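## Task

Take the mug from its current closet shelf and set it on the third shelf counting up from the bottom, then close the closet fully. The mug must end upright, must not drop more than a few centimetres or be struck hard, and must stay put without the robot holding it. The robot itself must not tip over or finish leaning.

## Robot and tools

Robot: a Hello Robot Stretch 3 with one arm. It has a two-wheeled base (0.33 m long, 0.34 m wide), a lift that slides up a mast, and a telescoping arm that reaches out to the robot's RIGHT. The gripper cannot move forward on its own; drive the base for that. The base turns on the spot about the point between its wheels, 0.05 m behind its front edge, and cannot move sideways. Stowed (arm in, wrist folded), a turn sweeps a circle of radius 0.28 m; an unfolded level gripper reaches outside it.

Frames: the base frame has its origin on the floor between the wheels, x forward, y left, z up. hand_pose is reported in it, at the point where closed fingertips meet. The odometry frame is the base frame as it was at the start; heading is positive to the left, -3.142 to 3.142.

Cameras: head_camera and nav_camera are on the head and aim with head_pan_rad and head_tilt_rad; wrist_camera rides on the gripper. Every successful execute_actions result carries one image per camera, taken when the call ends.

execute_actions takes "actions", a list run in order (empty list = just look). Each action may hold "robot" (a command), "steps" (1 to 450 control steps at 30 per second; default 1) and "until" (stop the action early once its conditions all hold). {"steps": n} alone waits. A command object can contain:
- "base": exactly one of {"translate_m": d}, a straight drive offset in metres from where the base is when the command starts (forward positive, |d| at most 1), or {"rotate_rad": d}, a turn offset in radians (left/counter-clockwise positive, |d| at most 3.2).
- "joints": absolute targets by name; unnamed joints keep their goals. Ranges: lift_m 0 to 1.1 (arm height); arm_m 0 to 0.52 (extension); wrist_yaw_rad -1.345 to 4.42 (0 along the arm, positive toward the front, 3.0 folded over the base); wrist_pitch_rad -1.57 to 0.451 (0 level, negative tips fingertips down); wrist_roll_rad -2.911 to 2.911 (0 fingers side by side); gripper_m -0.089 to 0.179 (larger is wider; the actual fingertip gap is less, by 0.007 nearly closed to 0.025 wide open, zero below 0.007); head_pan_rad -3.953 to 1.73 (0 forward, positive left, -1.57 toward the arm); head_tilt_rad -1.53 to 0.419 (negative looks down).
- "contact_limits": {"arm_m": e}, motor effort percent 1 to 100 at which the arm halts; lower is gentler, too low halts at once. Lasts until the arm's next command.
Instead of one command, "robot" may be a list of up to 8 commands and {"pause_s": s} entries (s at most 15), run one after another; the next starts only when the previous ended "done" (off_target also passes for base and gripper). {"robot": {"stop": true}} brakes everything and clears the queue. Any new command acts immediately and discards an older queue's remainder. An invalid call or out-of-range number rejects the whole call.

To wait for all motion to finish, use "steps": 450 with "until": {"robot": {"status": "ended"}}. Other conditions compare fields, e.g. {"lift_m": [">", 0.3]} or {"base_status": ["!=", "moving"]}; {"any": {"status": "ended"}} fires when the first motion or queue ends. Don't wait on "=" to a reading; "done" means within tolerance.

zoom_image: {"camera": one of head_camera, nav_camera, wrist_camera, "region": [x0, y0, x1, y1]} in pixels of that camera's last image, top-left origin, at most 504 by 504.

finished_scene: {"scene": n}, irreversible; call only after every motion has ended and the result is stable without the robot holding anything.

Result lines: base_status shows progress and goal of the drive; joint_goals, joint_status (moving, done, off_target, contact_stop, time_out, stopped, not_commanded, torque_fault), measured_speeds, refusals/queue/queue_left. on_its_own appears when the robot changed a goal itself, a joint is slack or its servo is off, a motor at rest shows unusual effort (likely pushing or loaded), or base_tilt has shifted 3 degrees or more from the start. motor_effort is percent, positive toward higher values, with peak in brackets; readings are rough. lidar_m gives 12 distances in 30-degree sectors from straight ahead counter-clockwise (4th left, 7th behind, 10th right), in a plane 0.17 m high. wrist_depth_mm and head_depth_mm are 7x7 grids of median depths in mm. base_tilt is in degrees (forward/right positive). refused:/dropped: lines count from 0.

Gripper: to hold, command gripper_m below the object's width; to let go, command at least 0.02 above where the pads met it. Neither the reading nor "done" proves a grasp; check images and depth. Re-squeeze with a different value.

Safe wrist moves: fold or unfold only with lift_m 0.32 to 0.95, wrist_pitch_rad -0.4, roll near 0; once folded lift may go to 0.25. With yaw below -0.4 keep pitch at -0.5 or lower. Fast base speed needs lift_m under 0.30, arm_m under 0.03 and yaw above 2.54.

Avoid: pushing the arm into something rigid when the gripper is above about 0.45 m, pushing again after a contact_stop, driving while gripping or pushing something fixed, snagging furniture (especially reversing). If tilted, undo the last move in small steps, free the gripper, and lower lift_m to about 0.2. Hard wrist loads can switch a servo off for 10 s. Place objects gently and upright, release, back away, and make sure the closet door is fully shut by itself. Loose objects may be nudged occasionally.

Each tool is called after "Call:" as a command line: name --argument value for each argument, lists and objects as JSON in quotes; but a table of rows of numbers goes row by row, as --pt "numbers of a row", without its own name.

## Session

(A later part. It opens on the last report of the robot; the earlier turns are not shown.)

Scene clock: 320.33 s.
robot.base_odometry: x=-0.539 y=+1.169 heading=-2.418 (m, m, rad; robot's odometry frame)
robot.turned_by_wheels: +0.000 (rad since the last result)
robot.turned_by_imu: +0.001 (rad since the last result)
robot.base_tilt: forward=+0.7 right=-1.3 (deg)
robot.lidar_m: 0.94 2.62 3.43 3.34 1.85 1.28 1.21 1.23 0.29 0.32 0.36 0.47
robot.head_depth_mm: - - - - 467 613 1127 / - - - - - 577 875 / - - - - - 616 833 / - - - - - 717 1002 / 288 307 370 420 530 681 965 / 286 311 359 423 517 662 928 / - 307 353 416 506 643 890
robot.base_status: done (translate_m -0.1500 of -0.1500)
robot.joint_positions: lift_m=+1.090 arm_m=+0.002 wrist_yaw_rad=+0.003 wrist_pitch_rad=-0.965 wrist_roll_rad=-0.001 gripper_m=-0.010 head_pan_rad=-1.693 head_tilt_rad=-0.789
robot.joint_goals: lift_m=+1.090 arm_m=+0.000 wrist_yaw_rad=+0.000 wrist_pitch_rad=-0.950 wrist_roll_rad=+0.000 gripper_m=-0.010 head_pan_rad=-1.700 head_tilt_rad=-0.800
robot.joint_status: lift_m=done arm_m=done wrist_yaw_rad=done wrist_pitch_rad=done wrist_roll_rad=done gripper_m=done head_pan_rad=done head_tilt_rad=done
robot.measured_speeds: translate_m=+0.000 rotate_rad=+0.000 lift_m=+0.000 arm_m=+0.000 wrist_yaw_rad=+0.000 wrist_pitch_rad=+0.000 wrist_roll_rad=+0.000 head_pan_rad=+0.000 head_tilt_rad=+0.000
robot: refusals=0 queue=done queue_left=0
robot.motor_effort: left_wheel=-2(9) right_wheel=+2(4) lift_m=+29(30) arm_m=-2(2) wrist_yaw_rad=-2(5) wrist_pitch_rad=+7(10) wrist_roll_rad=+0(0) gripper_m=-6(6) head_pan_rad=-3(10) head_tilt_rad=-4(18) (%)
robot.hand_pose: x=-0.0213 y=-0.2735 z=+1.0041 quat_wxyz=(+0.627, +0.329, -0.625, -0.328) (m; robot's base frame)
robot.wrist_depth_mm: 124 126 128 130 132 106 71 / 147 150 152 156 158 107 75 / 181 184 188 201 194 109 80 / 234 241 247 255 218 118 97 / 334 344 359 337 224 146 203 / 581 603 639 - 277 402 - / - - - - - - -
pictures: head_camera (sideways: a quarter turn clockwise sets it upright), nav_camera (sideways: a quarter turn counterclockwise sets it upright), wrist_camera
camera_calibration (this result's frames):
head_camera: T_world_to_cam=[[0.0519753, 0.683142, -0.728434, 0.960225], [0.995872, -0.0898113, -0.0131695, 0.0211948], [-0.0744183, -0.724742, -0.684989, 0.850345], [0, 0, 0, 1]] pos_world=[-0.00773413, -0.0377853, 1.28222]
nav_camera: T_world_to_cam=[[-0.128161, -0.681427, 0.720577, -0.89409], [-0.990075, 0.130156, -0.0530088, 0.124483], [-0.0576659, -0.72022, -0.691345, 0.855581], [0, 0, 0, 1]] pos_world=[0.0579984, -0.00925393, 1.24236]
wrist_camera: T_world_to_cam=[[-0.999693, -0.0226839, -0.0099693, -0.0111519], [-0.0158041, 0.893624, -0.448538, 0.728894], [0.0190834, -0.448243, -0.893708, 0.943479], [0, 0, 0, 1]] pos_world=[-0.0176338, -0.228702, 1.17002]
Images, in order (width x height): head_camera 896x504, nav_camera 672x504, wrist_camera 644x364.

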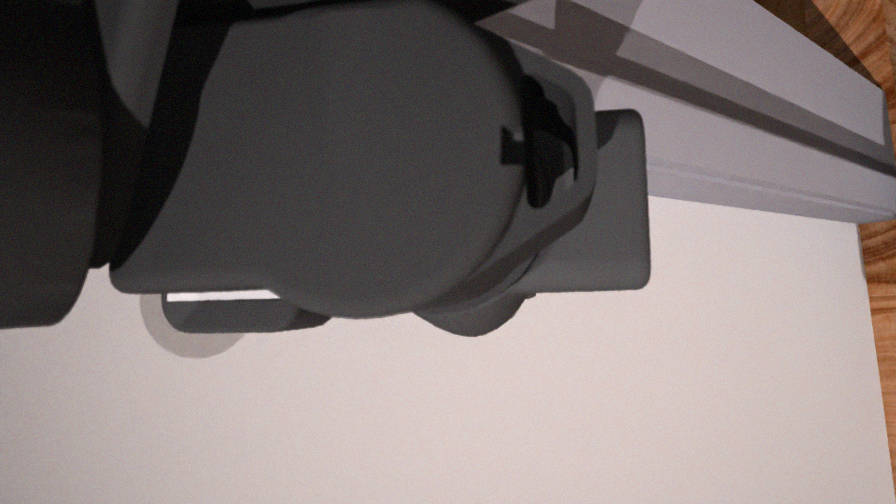

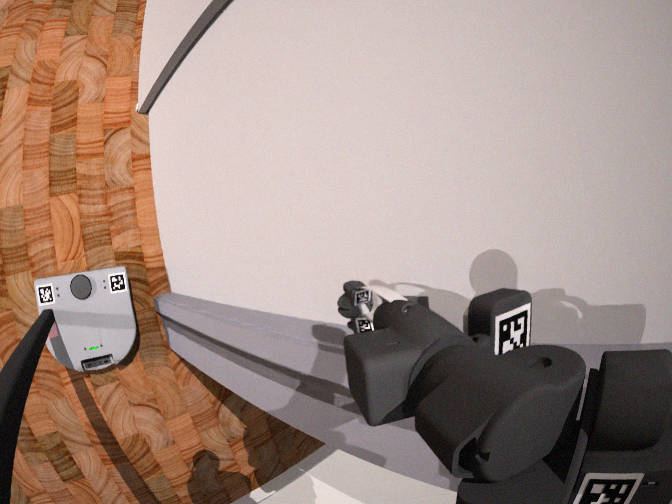

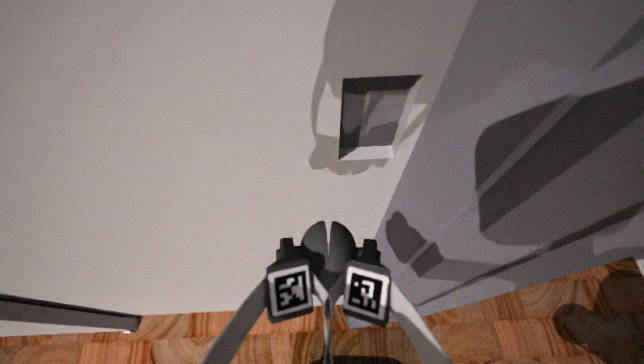

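Call:
execute_actions --actions '[{"robot":[{"joints":{"wrist_pitch_rad":-0.8},"base":{"translate_m":-0.018}},{"joints":{"arm_m":0.04},"contact_limits":{"arm_m":15}}],"steps":450,"until":{"robot":{"status":"ended"}}}]'

Scene clock: 323.60 s.
robot.base_odometry: x=-0.526 y=+1.181 heading=-2.418 (m, m, rad; robot's odometry frame)
robot.turned_by_wheels: +0.000 (rad since the last result)
robot.turned_by_imu: +0.000 (rad since the last result)
robot.base_tilt: forward=+0.8 right=-1.3 (deg)
robot.lidar_m: 0.94 2.64 3.44 3.33 1.81 1.26 1.19 1.21 0.29 0.29 0.36 0.47
robot.head_depth_mm: - - - 370 464 618 1140 / - - - 346 429 593 881 / - - - - 464 575 803 / - - - - 544 709 964 / - 320 361 437 531 686 974 / 286 313 361 426 521 666 933 / 285 309 356 419 510 650 898
robot.base_status: done (translate_m -0.0180 of -0.0180)
robot.joint_positions: lift_m=+1.090 arm_m=+0.040 wrist_yaw_rad=-0.002 wrist_pitch_rad=-0.821 wrist_roll_rad=-0.001 gripper_m=-0.010 head_pan_rad=-1.693 head_tilt_rad=-0.790
robot.joint_goals: lift_m=+1.090 arm_m=+0.040 wrist_yaw_rad=+0.000 wrist_pitch_rad=-0.800 wrist_roll_rad=+0.000 gripper_m=-0.010 head_pan_rad=-1.700 head_tilt_rad=-0.800
robot.joint_status: lift_m=done arm_m=done wrist_yaw_rad=done wrist_pitch_rad=done wrist_roll_rad=done gripper_m=done head_pan_rad=done head_tilt_rad=done
robot.measured_speeds: translate_m=+0.000 rotate_rad=+0.000 lift_m=+0.000 arm_m=+0.000 wrist_yaw_rad=+0.000 wrist_pitch_rad=+0.000 wrist_roll_rad=+0.000 head_pan_rad=+0.000 head_tilt_rad=+0.000
robot: refusals=0 queue=done queue_left=0
robot.motor_effort: left_wheel=-3(9) right_wheel=+3(3) lift_m=+29(29) arm_m=+4(3) wrist_yaw_rad=+2(2) wrist_pitch_rad=+9(11) wrist_roll_rad=+0(0) gripper_m=-5(6) head_pan_rad=-3(2) head_tilt_rad=-3(4) (%)
robot.contact_limits: arm_m 15 (drawing in: default 18, maximum 30; extending or still: default 25, maximum 41)
robot.hand_pose: x=-0.0218 y=-0.3416 z=+1.0245 quat_wxyz=(+0.648, +0.282, -0.648, -0.283) (m; robot's base frame)
robot.wrist_depth_mm: - 74 75 76 77 71 50 / - 85 87 88 90 72 51 / 99 101 103 105 106 73 51 / 121 123 126 129 126 74 52 / 154 158 164 172 147 75 51 / 214 222 228 - 132 76 53 / 353 373 391 432 182 81 56
pictures: head_camera (sideways: a quarter turn clockwise sets it upright), nav_camera (sideways: a quarter turn counterclockwise sets it upright), wrist_camera
camera_calibration (this result's frames):
head_camera: T_world_to_cam=[[0.0520897, 0.683301, -0.728276, 0.960018], [0.99586, -0.0899452, -0.0131621, 0.0211852], [-0.0744986, -0.724575, -0.685158, 0.850564], [0, 0, 0, 1]] pos_world=[-0.00773877, -0.0377789, 1.28221]
nav_camera: T_world_to_cam=[[-0.128275, -0.681575, 0.720417, -0.893881], [-0.990056, 0.130304, -0.0530068, 0.124481], [-0.0577455, -0.720053, -0.691512, 0.855798], [0, 0, 0, 1]] pos_world=[0.0579988, -0.00924742, 1.24236]
wrist_camera: T_world_to_cam=[[-0.99978, -0.0197944, -0.00697387, -0.0151449], [-0.012249, 0.820188, -0.571963, 0.90032], [0.0170415, -0.571751, -0.82025, 0.813696], [0, 0, 0, 1]] pos_world=[-0.0179802, -0.273499, 1.18228]
Images, in order (width x height): head_camera 896x504, nav_camera 672x504, wrist_camera 644x364.

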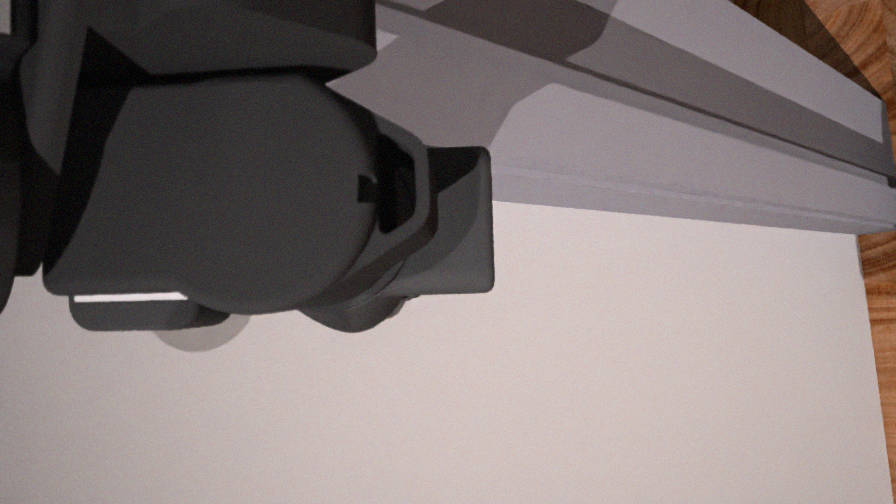

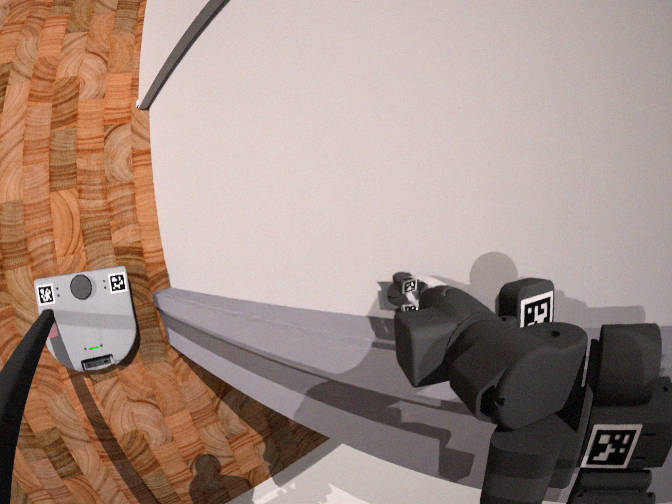

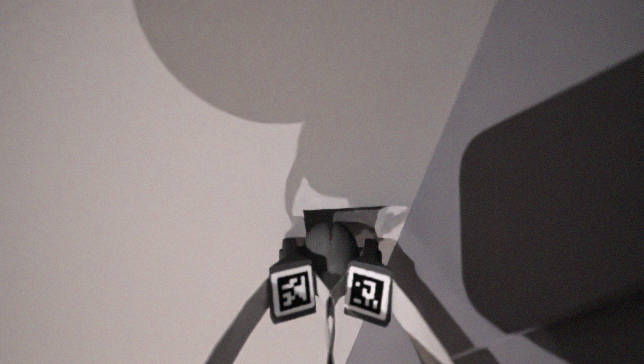

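Tip in the recess. Drive forward.

Call:
execute_actions --actions '[{"robot":{"base":{"translate_m":0.1}},"steps":450,"until":{"robot":{"status":"ended"}}}]'

Scene clock: 326.07 s.
robot.base_odometry: x=-0.600 y=+1.115 heading=-2.418 (m, m, rad; robot's odometry frame)
robot.turned_by_wheels: +0.000 (rad since the last result)
robot.turned_by_imu: +0.001 (rad since the last result)
robot.base_tilt: forward=+0.7 right=-1.3 (deg)
robot.lidar_m: 0.92 2.54 3.32 3.34 1.97 1.37 1.29 0.43 0.33 0.35 0.35 0.46
robot.head_depth_mm: - - - 434 468 567 899 / - - - 840 620 650 815 / - - - - 1127 1297 1124 / - - - - 533 692 1050 / - 313 354 431 521 672 953 / - 307 354 418 510 653 913 / - 303 349 410 499 636 879
robot.base_status: done (translate_m +0.1000 of +0.1000)
robot.joint_positions: lift_m=+1.090 arm_m=+0.040 wrist_yaw_rad=+0.003 wrist_pitch_rad=-0.842 wrist_roll_rad=-0.001 gripper_m=-0.010 head_pan_rad=-1.693 head_tilt_rad=-0.790
robot.joint_goals: lift_m=+1.090 arm_m=+0.040 wrist_yaw_rad=+0.000 wrist_pitch_rad=-0.800 wrist_roll_rad=+0.000 gripper_m=-0.010 head_pan_rad=-1.700 head_tilt_rad=-0.800
robot.joint_status: lift_m=done arm_m=done wrist_yaw_rad=done wrist_pitch_rad=done wrist_roll_rad=done gripper_m=done head_pan_rad=done head_tilt_rad=done
robot.measured_speeds: translate_m=+0.000 rotate_rad=+0.000 lift_m=+0.000 arm_m=+0.000 wrist_yaw_rad=+0.000 wrist_pitch_rad=+0.000 wrist_roll_rad=+0.000 head_pan_rad=+0.000 head_tilt_rad=+0.000
robot: refusals=0 queue=done queue_left=0
robot.motor_effort: left_wheel=-3(4) right_wheel=+3(16) lift_m=+28(29) arm_m=+3(3) wrist_yaw_rad=-4(17) wrist_pitch_rad=+19(19) wrist_roll_rad=+0(0) gripper_m=-5(7) head_pan_rad=-3(3) head_tilt_rad=-4(4) (%)
robot.contact_limits: arm_m 15 (drawing in: default 18, maximum 30; extending or still: default 25, maximum 41)
robot.hand_pose: x=-0.0211 y=-0.3372 z=+1.0213 quat_wxyz=(+0.646, +0.290, -0.644, -0.288) (m; robot's base frame)
robot.wrist_depth_mm: - 70 71 72 73 334 258 / - 81 82 83 85 384 258 / 95 96 98 100 102 391 159 / 117 119 121 124 140 392 160 / 151 155 159 169 618 242 161 / 216 223 229 - 437 246 163 / 381 399 434 514 595 249 163
pictures: head_camera (sideways: a quarter turn clockwise sets it upright), nav_camera (sideways: a quarter turn counterclockwise sets it upright), wrist_camera
camera_calibration (this result's frames):
head_camera: T_world_to_cam=[[0.0520919, 0.683301, -0.728276, 0.960018], [0.995859, -0.0899484, -0.0131621, 0.0211853], [-0.074501, -0.724575, -0.685158, 0.850564], [0, 0, 0, 1]] pos_world=[-0.00773889, -0.0377788, 1.28221]
nav_camera: T_world_to_cam=[[-0.128277, -0.681574, 0.720418, -0.893881], [-0.990056, 0.130308, -0.0530068, 0.124481], [-0.0577478, -0.720053, -0.691512, 0.855798], [0, 0, 0, 1]] pos_world=[0.0579988, -0.00924759, 1.24236]
wrist_camera: T_world_to_cam=[[-0.999671, -0.0245367, -0.00742001, -0.0154696], [-0.0163059, 0.832018, -0.554509, 0.881014], [0.0197794, -0.554205, -0.832145, 0.831653], [0, 0, 0, 1]] pos_world=[-0.0175484, -0.272493, 1.18047]
Images, in order (width x height): head_camera 896x504, nav_camera 672x504, wrist_camera 644x364.

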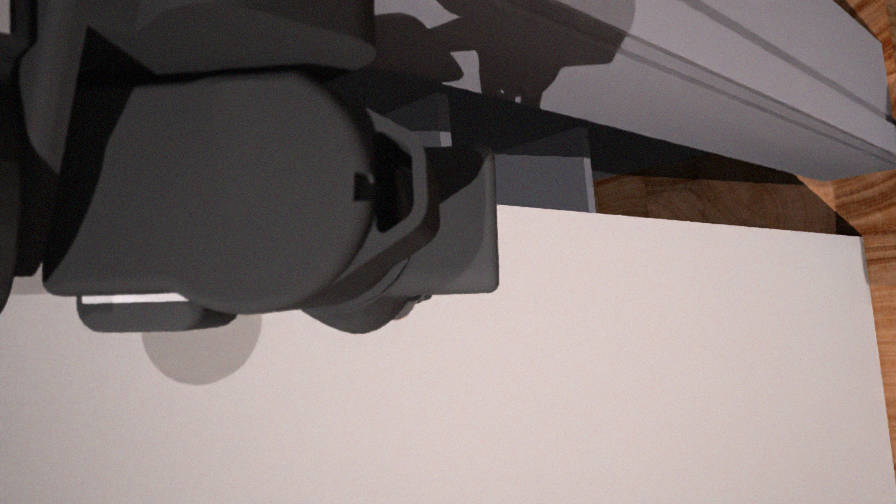

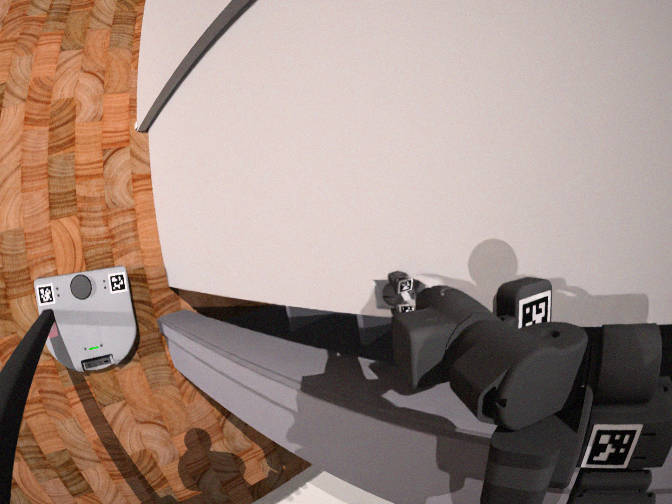

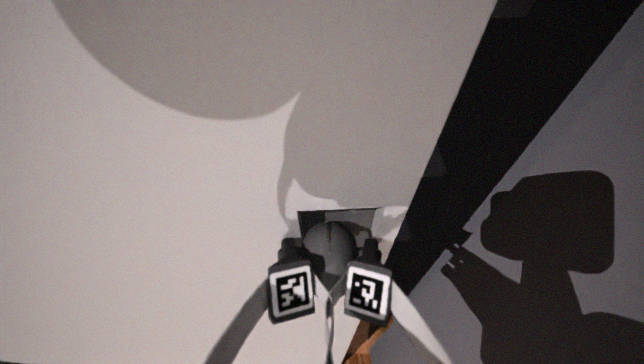

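Call:
execute_actions --actions '[{"robot":[{"base":{"translate_m":0.52}},{"joints":{"arm_m":0,"wrist_pitch_rad":-1.2}},{"base":{"translate_m":-0.35},"joints":{"head_tilt_rad":-0.5,"head_pan_rad":-1.57}}],"steps":450,"until":{"robot":{"status":"ended"}}}]'

Scene clock: 339.03 s.
robot.base_odometry: x=-0.728 y=+1.002 heading=-2.418 (m, m, rad; robot's odometry frame)
robot.turned_by_wheels: +0.000 (rad since the last result)
robot.turned_by_imu: -0.667 (rad since the last result)
robot.base_tilt: forward=+0.7 right=-1.2 (deg)
robot.lidar_m: 0.55 0.91 2.36 2.78 3.19 2.65 1.62 1.42 1.42 0.51 0.47 0.47
robot.head_depth_mm: 1410 - - - - - - / 491 - - - - - - / 451 - - - - - - / 407 444 487 538 592 663 788 / 435 475 523 581 656 750 904 / 665 736 809 933 1016 1153 1324 / 760 875 883 1102 975 1095 1319
robot.base_status: done (translate_m -0.3500 of -0.3500)
robot.joint_positions: lift_m=+1.090 arm_m=+0.002 wrist_yaw_rad=-0.094 wrist_pitch_rad=-1.200 wrist_roll_rad=-0.002 gripper_m=-0.010 head_pan_rad=-1.577 head_tilt_rad=-0.507
robot.joint_goals: lift_m=+1.090 arm_m=+0.000 wrist_yaw_rad=-0.091 wrist_pitch_rad=-1.200 wrist_roll_rad=+0.000 gripper_m=-0.010 head_pan_rad=-1.570 head_tilt_rad=-0.500
robot.joint_status: lift_m=done arm_m=done wrist_yaw_rad=done wrist_pitch_rad=done wrist_roll_rad=done gripper_m=done head_pan_rad=done head_tilt_rad=done
robot.measured_speeds: translate_m=+0.000 rotate_rad=+0.000 lift_m=+0.000 arm_m=+0.000 wrist_yaw_rad=+0.000 wrist_pitch_rad=+0.000 wrist_roll_rad=+0.000 head_pan_rad=+0.000 head_tilt_rad=+0.000
robot: refusals=0 queue=done queue_left=0
robot.on_its_own: wrist_yaw_rad is held at -0.091, not at your +0.000, by its stall guard, which is not easing now
robot.motor_effort: left_wheel=+1(9) right_wheel=+0(20) lift_m=+26(28) arm_m=-2(5) wrist_yaw_rad=+2(36) wrist_pitch_rad=+0(42) wrist_roll_rad=+1(1) gripper_m=-6(12) head_pan_rad=+3(11) head_tilt_rad=+4(20) (%)
robot.hand_pose: x=-0.0282 y=-0.2175 z=+0.9811 quat_wxyz=(+0.565, +0.372, -0.601, -0.426) (m; robot's base frame)
robot.wrist_depth_mm: 535 875 439 521 - - - / 847 854 872 667 - - - / 806 833 - 917 - - - / 397 564 - - - - - / 455 640 - - - - - / 538 829 - - - - - / 667 - - - - - -
pictures: head_camera (sideways: a quarter turn clockwise sets it upright), nav_camera (sideways: a quarter turn counterclockwise sets it upright), wrist_camera
camera_calibration (this result's frames):
head_camera: T_world_to_cam=[[-0.0286459, 0.454753, -0.890157, 1.17156], [0.999552, 0.020737, -0.0215725, 0.0321185], [0.008649, -0.890376, -0.455143, 0.550814], [0, 0, 0, 1]] pos_world=[-0.00330771, -0.0430047, 1.29427]
nav_camera: T_world_to_cam=[[-0.0472408, -0.463726, 0.884718, -1.10857], [-0.998577, -0.000025469, -0.0533338, 0.124978], [0.0247548, -0.885979, -0.463065, 0.558095], [0, 0, 0, 1]] pos_world=[0.0586146, -0.0196111, 1.24588]
wrist_camera: T_world_to_cam=[[-0.997075, 0.0751737, -0.0138037, 0.00808009], [0.0763389, 0.97066, -0.228017, 0.471385], [-0.00374222, -0.228404, -0.973559, 1.07366], [0, 0, 0, 1]] pos_world=[-0.0239107, -0.212934, 1.15287]
Images, in order (width x height): head_camera 896x504, nav_camera 672x504, wrist_camera 644x364.

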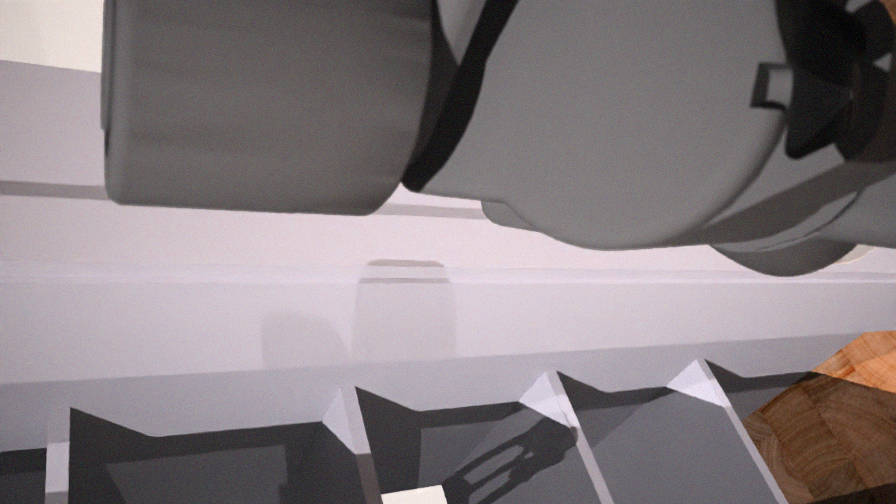

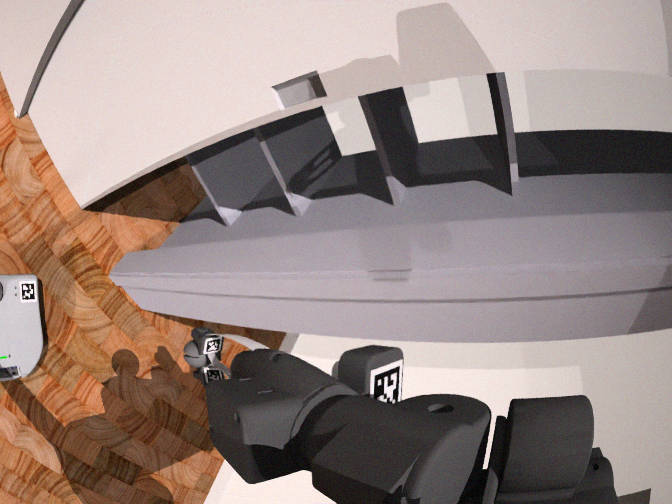

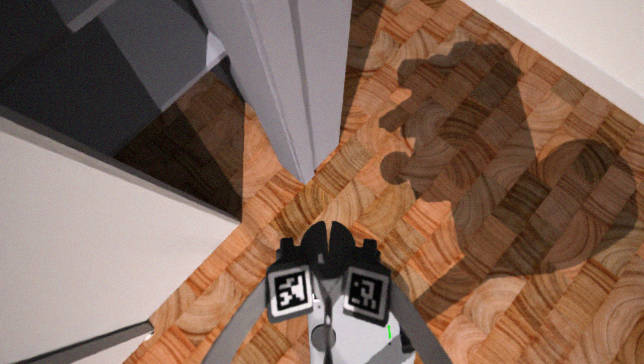

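Call:
execute_actions --actions '[{"robot":[{"base":{"rotate_rad":0.667},"joints":{"wrist_yaw_rad":0,"lift_m":0.9,"head_tilt_rad":-0.6}}],"steps":450,"until":{"robot":{"status":"ended"}}}]'

Scene clock: 342.20 s.
robot.base_odometry: x=-0.728 y=+1.002 heading=-1.751 (m, m, rad; robot's odometry frame)
robot.turned_by_wheels: +0.667 (rad since the last result)
robot.turned_by_imu: +0.655 (rad since the last result)
robot.base_tilt: forward=+0.7 right=-1.2 (deg)
robot.lidar_m: 1.24 2.40 3.11 3.20 2.20 1.51 1.41 0.63 0.51 0.47 0.48 0.59
robot.head_depth_mm: 967 1033 865 1035 1158 1094 - / 966 1033 861 1065 1223 1425 - / 925 993 799 1022 1221 1449 - / 370 407 452 520 579 677 811 / 369 406 451 506 577 673 808 / 368 404 449 504 574 669 803 / 367 403 447 503 572 666 799
robot.base_status: done (rotate_rad +0.6669 of +0.6670)
robot.joint_positions: lift_m=+0.900 arm_m=+0.002 wrist_yaw_rad=-0.002 wrist_pitch_rad=-1.200 wrist_roll_rad=-0.002 gripper_m=-0.010 head_pan_rad=-1.577 head_tilt_rad=-0.592
robot.joint_goals: lift_m=+0.900 arm_m=+0.000 wrist_yaw_rad=+0.000 wrist_pitch_rad=-1.200 wrist_roll_rad=+0.000 gripper_m=-0.010 head_pan_rad=-1.570 head_tilt_rad=-0.600
robot.joint_status: lift_m=done arm_m=done wrist_yaw_rad=done wrist_pitch_rad=done wrist_roll_rad=done gripper_m=done head_pan_rad=done head_tilt_rad=done
robot.measured_speeds: translate_m=+0.000 rotate_rad=+0.000 lift_m=+0.000 arm_m=+0.000 wrist_yaw_rad=+0.000 wrist_pitch_rad=+0.000 wrist_roll_rad=+0.000 head_pan_rad=+0.000 head_tilt_rad=+0.000
robot: refusals=0 queue=done queue_left=0
robot.motor_effort: left_wheel=-3(8) right_wheel=+2(6) lift_m=+20(26) arm_m=-2(2) wrist_yaw_rad=+2(0) wrist_pitch_rad=+0(0) wrist_roll_rad=+1(1) gripper_m=-6(6) head_pan_rad=+2(2) head_tilt_rad=-3(11) (%)
robot.hand_pose: x=-0.0218 y=-0.2177 z=+0.7914 quat_wxyz=(+0.584, +0.399, -0.583, -0.400) (m; robot's base frame)
robot.wrist_depth_mm: 316 325 335 377 992 435 294 / 395 409 432 491 - 440 356 / 500 556 590 724 - 531 - / 673 792 943 997 977 985 972 / 958 992 973 965 951 951 935 / 922 918 932 - 919 892 898 / 902 885 891 - 884 894 854
pictures: head_camera (sideways: a quarter turn clockwise sets it upright), nav_camera (sideways: a quarter turn counterclockwise sets it upright), wrist_camera
camera_calibration (this result's frames):
head_camera: T_world_to_cam=[[-0.0283198, 0.528689, -0.848343, 1.11703], [0.999557, 0.0227475, -0.0191914, 0.0290164], [0.00915134, -0.848511, -0.529099, 0.647039], [0, 0, 0, 1]] pos_world=[-0.00329086, -0.0421997, 1.29053]
nav_camera: T_world_to_cam=[[-0.0475614, -0.537188, 0.842121, -1.05302], [-0.998549, 0.00424999, -0.0536851, 0.125429], [0.0252599, -0.843452, -0.53661, 0.653784], [0, 0, 0, 1]] pos_world=[0.0586496, -0.0147659, 1.24433]
wrist_camera: T_world_to_cam=[[-0.999776, -0.0160538, -0.0138065, -0.00804286], [-0.0124874, 0.973619, -0.227837, 0.42647], [0.0170999, -0.227614, -0.973601, 0.889559], [0, 0, 0, 1]] pos_world=[-0.0179269, -0.212873, 0.96313]
Images, in order (width x height): head_camera 896x504, nav_camera 672x504, wrist_camera 644x364.

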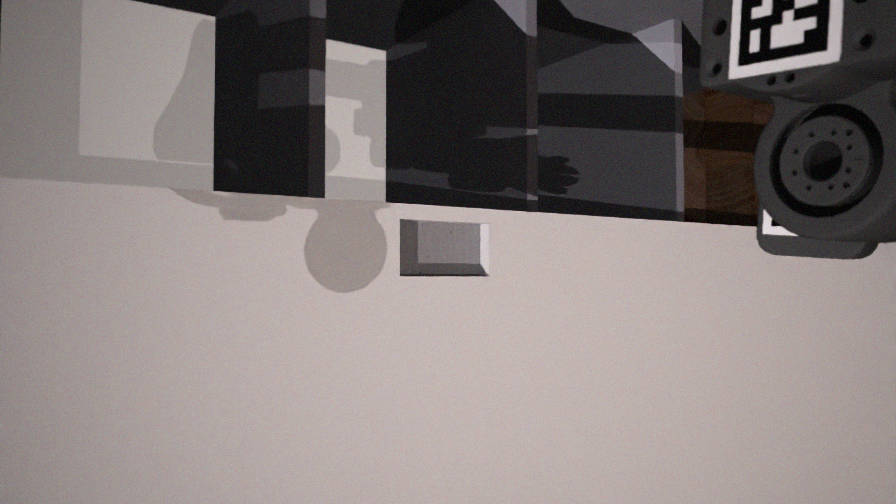

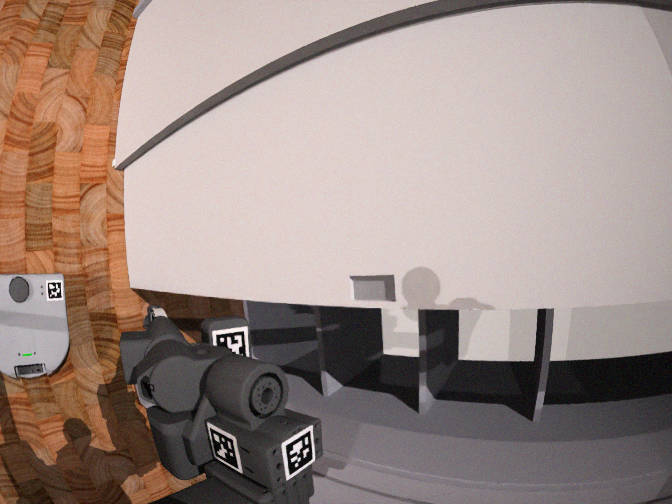

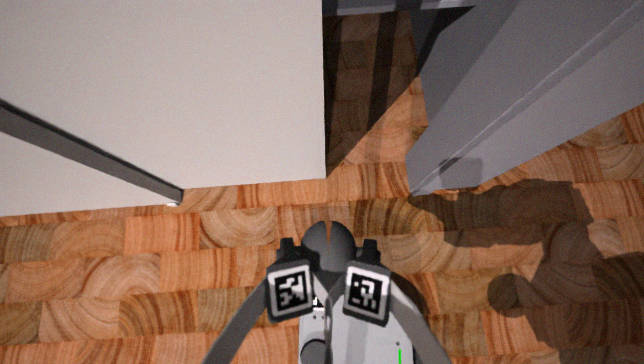

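Call:
execute_actions --actions '[{"robot":{"base":{"translate_m":-0.12},"joints":{"head_tilt_rad":-0.25,"head_pan_rad":-1.45,"lift_m":0.5}},"steps":450,"until":{"robot":{"status":"ended"}}}]'

Scene clock: 348.30 s.
robot.base_odometry: x=-0.706 y=+1.120 heading=-1.751 (m, m, rad; robot's odometry frame)
robot.turned_by_wheels: +0.000 (rad since the last result)
robot.turned_by_imu: +0.001 (rad since the last result)
robot.base_tilt: forward=+0.6 right=-1.2 (deg)
robot.lidar_m: 1.28 2.52 3.23 3.20 2.02 1.39 1.30 1.32 0.45 0.48 0.49 0.63
robot.head_depth_mm: 980 1019 1067 1099 982 971 987 / 987 1032 1076 1108 1181 991 1068 / 994 1040 1086 1123 1186 979 1068 / 1001 1048 1097 1125 1172 976 1095 / 395 413 432 454 479 512 534 / 399 416 436 457 480 509 535 / 402 420 440 461 485 512 541
robot.base_status: done (translate_m -0.1200 of -0.1200)
robot.joint_positions: lift_m=+0.500 arm_m=+0.002 wrist_yaw_rad=-0.002 wrist_pitch_rad=-1.200 wrist_roll_rad=-0.002 gripper_m=-0.010 head_pan_rad=-1.457 head_tilt_rad=-0.260
robot.joint_goals: lift_m=+0.500 arm_m=+0.000 wrist_yaw_rad=+0.000 wrist_pitch_rad=-1.200 wrist_roll_rad=+0.000 gripper_m=-0.010 head_pan_rad=-1.450 head_tilt_rad=-0.250
robot.joint_status: lift_m=done arm_m=done wrist_yaw_rad=done wrist_pitch_rad=done wrist_roll_rad=done gripper_m=done head_pan_rad=done head_tilt_rad=done
robot.measured_speeds: translate_m=+0.000 rotate_rad=+0.000 lift_m=+0.000 arm_m=+0.000 wrist_yaw_rad=+0.000 wrist_pitch_rad=+0.000 wrist_roll_rad=+0.000 head_pan_rad=+0.000 head_tilt_rad=+0.000
robot: refusals=0 queue=done queue_left=0
robot.motor_effort: left_wheel=-2(8) right_wheel=+2(3) lift_m=+20(22) arm_m=-2(2) wrist_yaw_rad=+2(2) wrist_pitch_rad=+0(0) wrist_roll_rad=+1(1) gripper_m=-6(5) head_pan_rad=+3(14) head_tilt_rad=+4(23) (%)
robot.hand_pose: x=-0.0218 y=-0.2177 z=+0.3914 quat_wxyz=(+0.584, +0.399, -0.583, -0.400) (m; robot's base frame)
robot.wrist_depth_mm: 330 337 653 665 646 282 301 / 411 431 470 641 481 368 447 / 563 580 597 599 578 556 589 / 597 588 584 580 575 568 571 / 565 555 557 558 548 552 548 / 542 544 536 - 531 525 520 / 522 518 519 - - 510 506
pictures: head_camera (sideways: a quarter turn clockwise sets it upright), nav_camera (sideways: a quarter turn counterclockwise sets it upright), wrist_camera
camera_calibration (this result's frames):
head_camera: T_world_to_cam=[[-0.0566686, 0.218093, -0.974281, 1.28155], [0.990556, 0.134312, -0.0275494, 0.0399626], [0.12485, -0.966641, -0.223645, 0.24883], [0, 0, 0, 1]] pos_world=[0.00197238, -0.0443364, 1.30534]
nav_camera: T_world_to_cam=[[-0.0174775, -0.237132, 0.97132, -1.2218], [-0.98992, -0.132455, -0.0501488, 0.120795], [0.140548, -0.962405, -0.232427, 0.257235], [0, 0, 0, 1]] pos_world=[0.0620698, -0.0261634, 1.25261]
wrist_camera: T_world_to_cam=[[-0.999776, -0.0160662, -0.0138066, -0.0135673], [-0.0124996, 0.97362, -0.227831, 0.335329], [0.0171028, -0.227607, -0.973603, 0.500114], [0, 0, 0, 1]] pos_world=[-0.0179261, -0.212872, 0.563123]
Images, in order (width x height): head_camera 896x504, nav_camera 672x504, wrist_camera 644x364.

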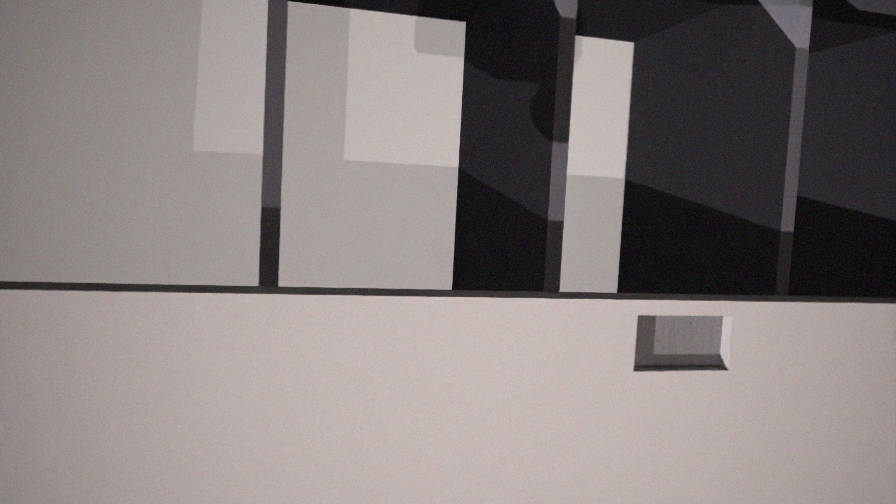

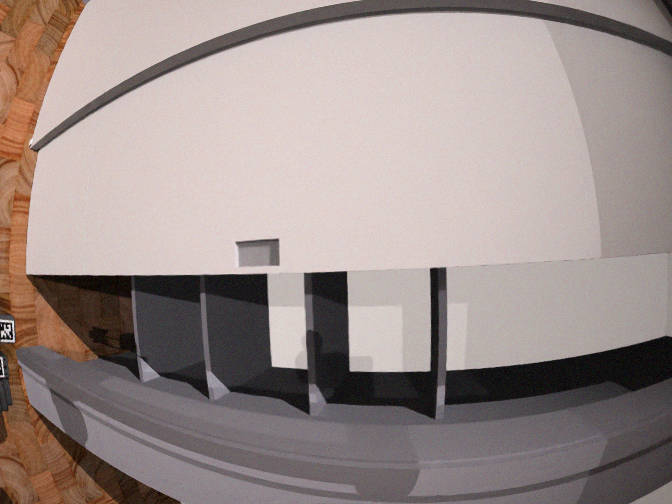

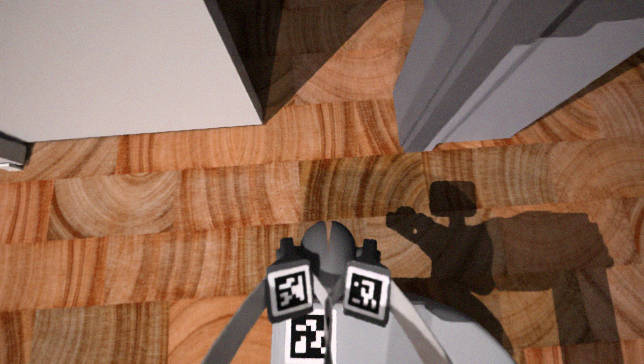

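Call:
execute_actions --actions '[{"robot":[{"base":{"rotate_rad":-0.5},"joints":{"lift_m":0.65}},{"base":{"translate_m":0.33}},{"base":{"rotate_rad":0.5}},{"base":{"translate_m":-0.36}},{"joints":{"wrist_yaw_rad":1.3,"head_pan_rad":-1.2,"head_tilt_rad":-0.9}},{"joints":{"wrist_pitch_rad":0}},{"joints":{"wrist_yaw_rad":0.65}}],"steps":450,"until":{"robot":{"status":"ended"}}},{"steps":450,"until":{"robot":{"status":"ended"}}}]'

Scene clock: 369.27 s.
robot.base_odometry: x=-0.849 y=+1.218 heading=-1.751 (m, m, rad; robot's odometry frame)
robot.turned_by_wheels: +0.000 (rad since the last result)
robot.turned_by_imu: +0.175 (rad since the last result)
robot.base_tilt: forward=+0.7 right=-1.3 (deg)
robot.lidar_m: 1.56 2.70 3.82 3.36 1.63 1.26 1.24 0.35 0.29 1.01 0.38 0.52
robot.head_depth_mm: 646 987 878 1067 1041 1269 - / 646 1020 876 1114 1364 1269 - / 645 1057 873 1137 1413 - 1116 / 323 376 458 564 785 1128 1131 / 334 391 471 589 784 1187 1132 / 356 421 513 656 915 1248 1131 / 380 455 564 747 1056 1261 1131
robot.base_status: done (translate_m -0.3600 of -0.3600)
robot.joint_positions: lift_m=+0.650 arm_m=+0.002 wrist_yaw_rad=+0.697 wrist_pitch_rad=-0.025 wrist_roll_rad=-0.002 gripper_m=-0.010 head_pan_rad=-1.206 head_tilt_rad=-0.890
robot.joint_goals: lift_m=+0.650 arm_m=+0.000 wrist_yaw_rad=+0.650 wrist_pitch_rad=+0.000 wrist_roll_rad=+0.000 gripper_m=-0.010 head_pan_rad=-1.200 head_tilt_rad=-0.900
robot.joint_status: lift_m=done arm_m=done wrist_yaw_rad=off_target wrist_pitch_rad=done wrist_roll_rad=done gripper_m=done head_pan_rad=done head_tilt_rad=done
robot.measured_speeds: translate_m=+0.000 rotate_rad=-0.001 lift_m=+0.000 arm_m=+0.000 wrist_yaw_rad=+0.000 wrist_pitch_rad=+0.000 wrist_roll_rad=+0.000 head_pan_rad=+0.000 head_tilt_rad=+0.000
robot: refusals=0 queue=dropped queue_left=0
robot.motor_effort: left_wheel=+8(16) right_wheel=-7(25) lift_m=+28(31) arm_m=+0(2) wrist_yaw_rad=-47(100) wrist_pitch_rad=+11(34) wrist_roll_rad=+1(1) gripper_m=-9(17) head_pan_rad=+2(16) head_tilt_rad=-3(30) (%)
robot.hand_pose: x=+0.1427 y=-0.3431 z=+0.7582 quat_wxyz=(+0.668, +0.250, -0.661, +0.233) (m; robot's base frame)
robot.wrist_depth_mm: 919 405 233 172 501 500 497 / 960 413 241 176 809 699 588 / - 426 250 181 870 715 593 / - 449 260 186 750 669 580 / - 459 272 194 851 390 349 / - 472 307 - 855 728 593 / - 496 276 205 647 640 604
pictures: head_camera (sideways: a quarter turn clockwise sets it upright), nav_camera (sideways: a quarter turn counterclockwise sets it upright), wrist_camera
camera_calibration (this result's frames):
head_camera: T_world_to_cam=[[-0.298326, 0.693283, -0.656019, 0.867994], [0.921883, 0.387342, -0.00988357, 0.0173667], [0.247251, -0.607721, -0.75468, 0.939018], [0, 0, 0, 1]] pos_world=[0.0107615, -0.0378318, 1.27825]
nav_camera: T_world_to_cam=[[0.229885, -0.726617, 0.647441, -0.80097], [-0.93792, -0.342952, -0.0518676, 0.122673], [0.259729, -0.595325, -0.760348, 0.943384], [0, 0, 0, 1]] pos_world=[0.0541637, 0.0216916, 1.24224]
wrist_camera: T_world_to_cam=[[-0.753157, -0.657735, 0.0117976, -0.120823], [-0.117144, 0.116449, -0.986264, 0.838856], [0.647327, -0.744194, -0.164754, -0.0545087], [0, 0, 0, 1]] pos_world=[0.0425535, -0.217718, 0.819778]
Images, in order (width x height): head_camera 896x504, nav_camera 672x504, wrist_camera 644x364.

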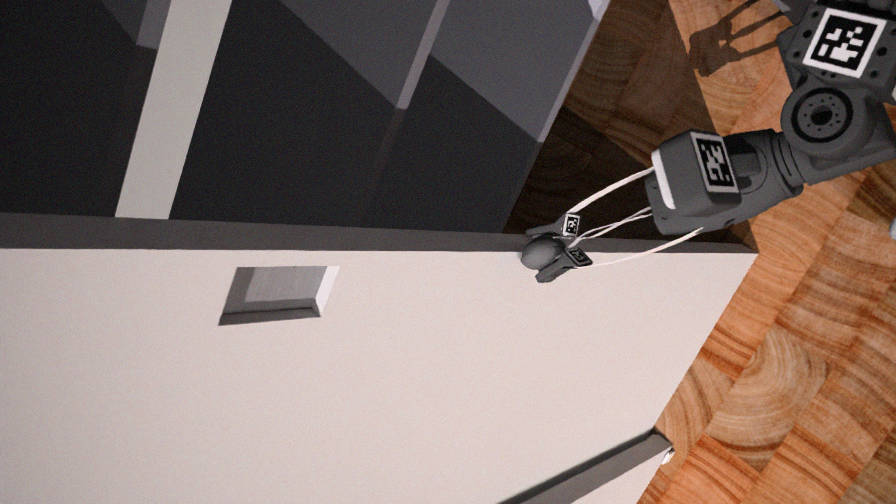

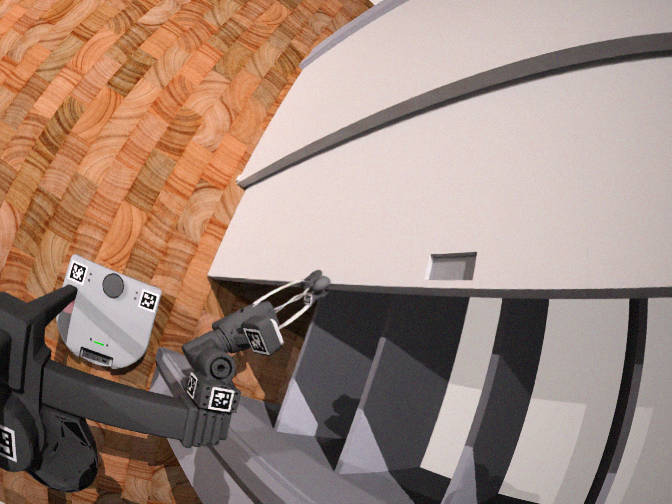

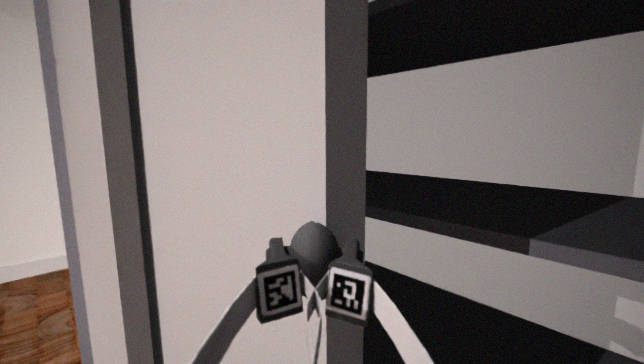

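Call:
execute_actions --actions '[{"robot":[{"joints":{"wrist_yaw_rad":1.2}},{"base":{"rotate_rad":-0.175}},{"base":{"translate_m":-0.07}},{"joints":{"wrist_yaw_rad":0.55}}],"steps":450,"until":{"robot":{"status":"ended"}}}]'

Scene clock: 375.13 s.
robot.base_odometry: x=-0.825 y=+1.284 heading=-1.926 (m, m, rad; robot's odometry frame)
robot.turned_by_wheels: -0.175 (rad since the last result)
robot.turned_by_imu: -0.171 (rad since the last result)
robot.base_tilt: forward=+0.6 right=-1.2 (deg)
robot.lidar_m: 0.85 2.64 3.42 3.36 1.83 1.25 1.17 1.19 0.28 0.27 0.43 0.44
robot.head_depth_mm: 647 979 874 1066 633 535 - / 646 1010 873 1086 1369 819 - / 643 1024 874 1113 1385 - 1120 / 642 1042 872 1133 1441 1275 1136 / 670 1069 894 1164 1444 1227 1129 / 670 1070 896 623 758 1164 1131 / 626 409 476 602 834 1219 1127
robot.base_status: done (translate_m -0.0700 of -0.0700)
robot.joint_positions: lift_m=+0.650 arm_m=+0.002 wrist_yaw_rad=+0.553 wrist_pitch_rad=-0.025 wrist_roll_rad=-0.002 gripper_m=-0.010 head_pan_rad=-1.206 head_tilt_rad=-0.890
robot.joint_goals: lift_m=+0.650 arm_m=+0.000 wrist_yaw_rad=+0.550 wrist_pitch_rad=+0.000 wrist_roll_rad=+0.000 gripper_m=-0.010 head_pan_rad=-1.200 head_tilt_rad=-0.900
robot.joint_status: lift_m=done arm_m=done wrist_yaw_rad=done wrist_pitch_rad=done wrist_roll_rad=done gripper_m=done head_pan_rad=done head_tilt_rad=done
robot.measured_speeds: translate_m=+0.000 rotate_rad=+0.000 lift_m=+0.000 arm_m=+0.000 wrist_yaw_rad=+0.000 wrist_pitch_rad=+0.000 wrist_roll_rad=+0.000 head_pan_rad=+0.000 head_tilt_rad=+0.000
robot: refusals=0 queue=done queue_left=0
robot.motor_effort: left_wheel=+2(8) right_wheel=-1(7) lift_m=+28(28) arm_m=+1(0) wrist_yaw_rad=-3(45) wrist_pitch_rad=+11(11) wrist_roll_rad=+1(1) gripper_m=-6(9) head_pan_rad=+3(2) head_tilt_rad=-4(4) (%)
robot.hand_pose: x=+0.1128 y=-0.3647 z=+0.7582 quat_wxyz=(+0.683, +0.201, -0.677, +0.185) (m; robot's base frame)
robot.wrist_depth_mm: 207 601 546 495 500 497 491 / 211 680 949 823 729 649 584 / 221 - - 866 754 669 586 / 232 621 764 744 745 650 510 / 243 250 - 453 404 354 351 / 258 253 876 - 776 710 471 / 274 255 642 639 638 642 502
pictures: head_camera (sideways: a quarter turn clockwise sets it upright), nav_camera (sideways: a quarter turn counterclockwise sets it upright), wrist_camera
camera_calibration (this result's frames):
head_camera: T_world_to_cam=[[-0.298326, 0.693283, -0.656019, 0.867994], [0.921883, 0.387342, -0.00988357, 0.0173667], [0.247251, -0.607721, -0.75468, 0.939018], [0, 0, 0, 1]] pos_world=[0.0107615, -0.0378318, 1.27825]
nav_camera: T_world_to_cam=[[0.229885, -0.726617, 0.647441, -0.80097], [-0.93792, -0.342952, -0.0518676, 0.122673], [0.259729, -0.595325, -0.760348, 0.943384], [0, 0, 0, 1]] pos_world=[0.0541637, 0.0216916, 1.24224]
wrist_camera: T_world_to_cam=[[-0.839975, -0.542499, 0.0117412, -0.105684], [-0.099119, 0.132125, -0.986265, 0.841548], [0.533496, -0.829601, -0.164753, -0.0695096], [0, 0, 0, 1]] pos_world=[0.0317243, -0.226188, 0.819778]
Images, in order (width x height): head_camera 896x504, nav_camera 672x504, wrist_camera 644x364.

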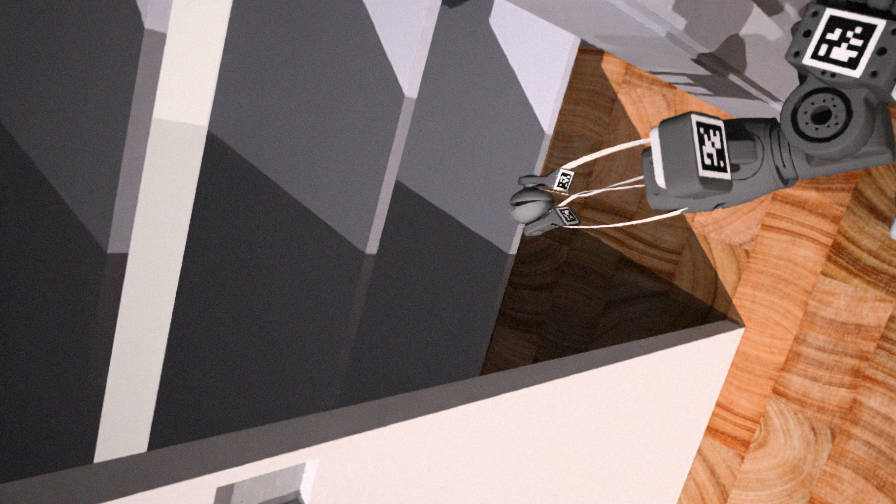

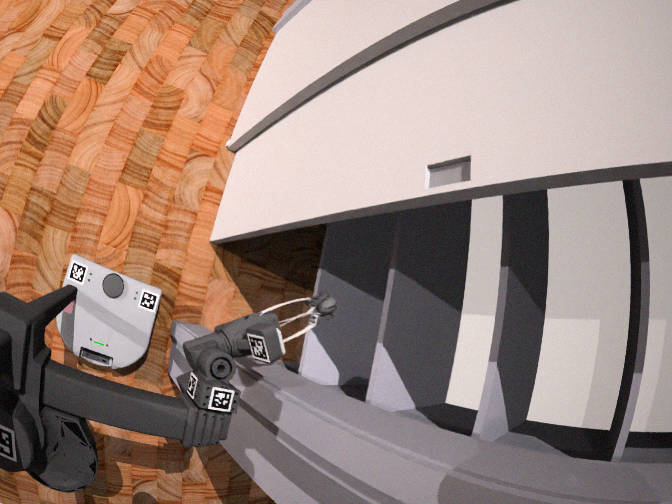

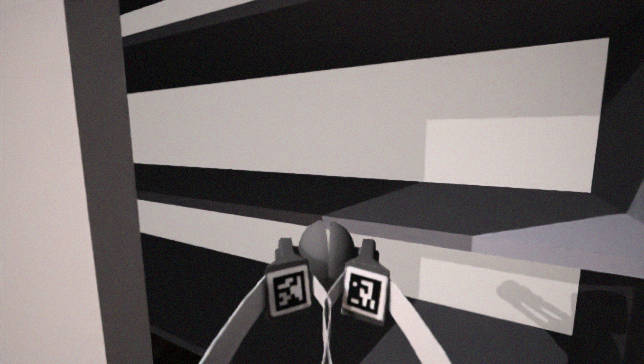

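Call:
execute_actions --actions '[{"robot":{"base":{"translate_m":0.22}},"steps":450,"until":{"robot":{"status":"ended"}}}]'

Scene clock: 380.03 s.
robot.base_odometry: x=-0.902 y=+1.077 heading=-1.926 (m, m, rad; robot's odometry frame)
robot.turned_by_wheels: +0.000 (rad since the last result)
robot.turned_by_imu: +0.001 (rad since the last result)
robot.base_tilt: forward=+0.8 right=-1.2 (deg)
robot.lidar_m: 0.80 2.43 3.12 3.34 2.16 1.48 1.39 0.38 0.38 0.99 0.35 0.42
robot.head_depth_mm: 646 969 875 1065 1042 1270 - / 645 987 875 1085 1356 1270 - / 644 1007 873 1109 1390 - 1126 / 642 1039 872 1137 1388 1246 1126 / 303 345 409 498 649 950 1131 / 298 346 424 523 708 1090 1132 / 307 362 440 564 778 1099 1132
robot.base_status: done (translate_m +0.2200 of +0.2200)
robot.joint_positions: lift_m=+0.650 arm_m=+0.002 wrist_yaw_rad=+0.547 wrist_pitch_rad=-0.023 wrist_roll_rad=-0.002 gripper_m=-0.010 head_pan_rad=-1.206 head_tilt_rad=-0.890
robot.joint_goals: lift_m=+0.650 arm_m=+0.000 wrist_yaw_rad=+0.550 wrist_pitch_rad=+0.000 wrist_roll_rad=+0.000 gripper_m=-0.010 head_pan_rad=-1.200 head_tilt_rad=-0.900
robot.joint_status: lift_m=done arm_m=done wrist_yaw_rad=done wrist_pitch_rad=done wrist_roll_rad=done gripper_m=done head_pan_rad=done head_tilt_rad=done
robot.measured_speeds: translate_m=+0.000 rotate_rad=+0.000 lift_m=+0.000 arm_m=+0.000 wrist_yaw_rad=+0.000 wrist_pitch_rad=+0.000 wrist_roll_rad=+0.000 head_pan_rad=+0.000 head_tilt_rad=+0.000
robot: refusals=0 queue=done queue_left=0
robot.motor_effort: left_wheel=+2(9) right_wheel=-1(15) lift_m=+28(28) arm_m=+0(1) wrist_yaw_rad=+2(35) wrist_pitch_rad=+10(11) wrist_roll_rad=+0(0) gripper_m=-6(8) head_pan_rad=+2(2) head_tilt_rad=-3(4) (%)
robot.hand_pose: x=+0.1116 y=-0.3655 z=+0.7586 quat_wxyz=(+0.684, +0.199, -0.678, +0.183) (m; robot's base frame)
robot.wrist_depth_mm: 160 142 493 495 500 495 493 / 167 146 803 802 714 640 569 / 177 149 973 858 738 651 580 / 187 154 630 757 728 630 580 / 197 158 989 459 399 354 350 / 208 161 803 - 774 690 596 / 220 168 385 649 646 648 601
pictures: head_camera (sideways: a quarter turn clockwise sets it upright), nav_camera (sideways: a quarter turn counterclockwise sets it upright), wrist_camera
camera_calibration (this result's frames):
head_camera: T_world_to_cam=[[-0.298326, 0.693283, -0.656019, 0.867994], [0.921883, 0.387342, -0.00988357, 0.0173667], [0.247251, -0.607721, -0.75468, 0.939018], [0, 0, 0, 1]] pos_world=[0.0107615, -0.0378318, 1.27825]
nav_camera: T_world_to_cam=[[0.229885, -0.726617, 0.647441, -0.80097], [-0.93792, -0.342952, -0.0518676, 0.122673], [0.259729, -0.595324, -0.760348, 0.943384], [0, 0, 0, 1]] pos_world=[0.0541637, 0.0216916, 1.24224]
wrist_camera: T_world_to_cam=[[-0.842942, -0.537875, 0.0117739, -0.105104], [-0.0975759, 0.131323, -0.986526, 0.841671], [0.529082, -0.832733, -0.163182, -0.0713204], [0, 0, 0, 1]] pos_world=[0.0312646, -0.226455, 0.81993]
Images, in order (width x height): head_camera 896x504, nav_camera 672x504, wrist_camera 644x364.

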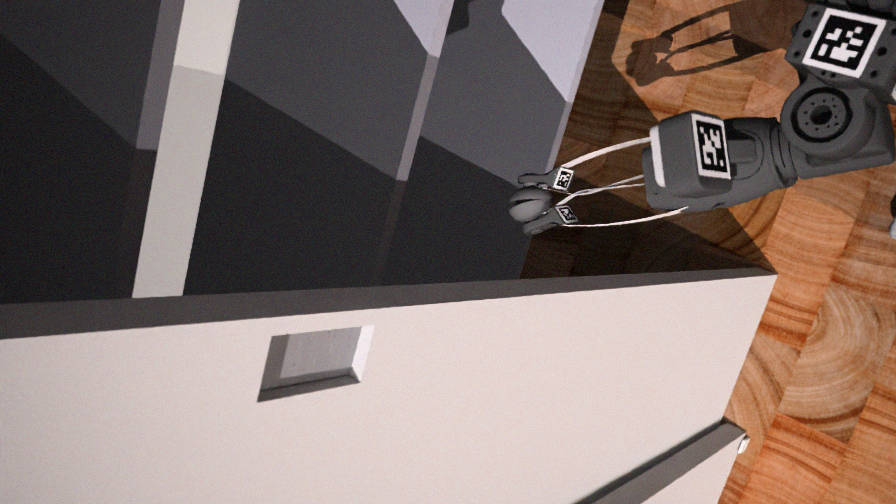

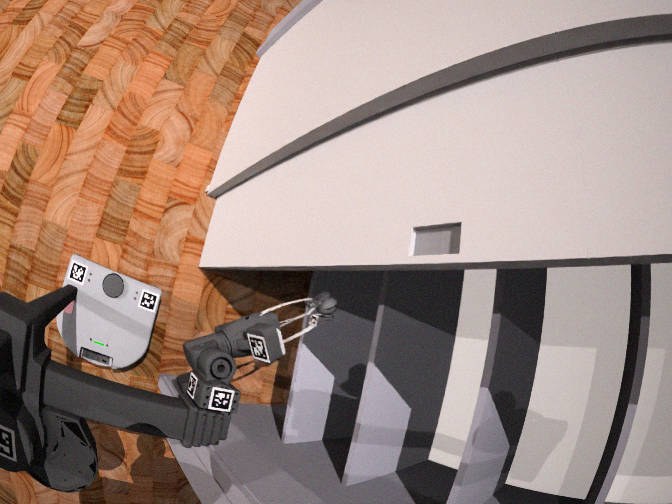

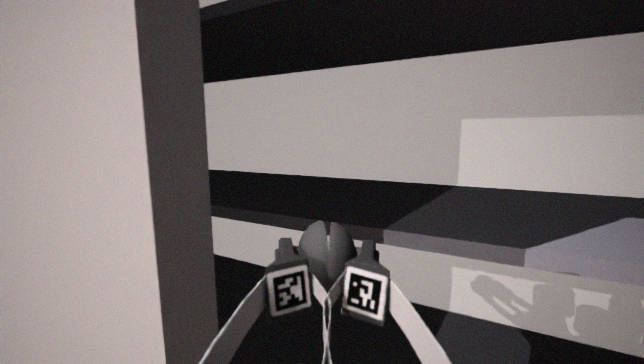

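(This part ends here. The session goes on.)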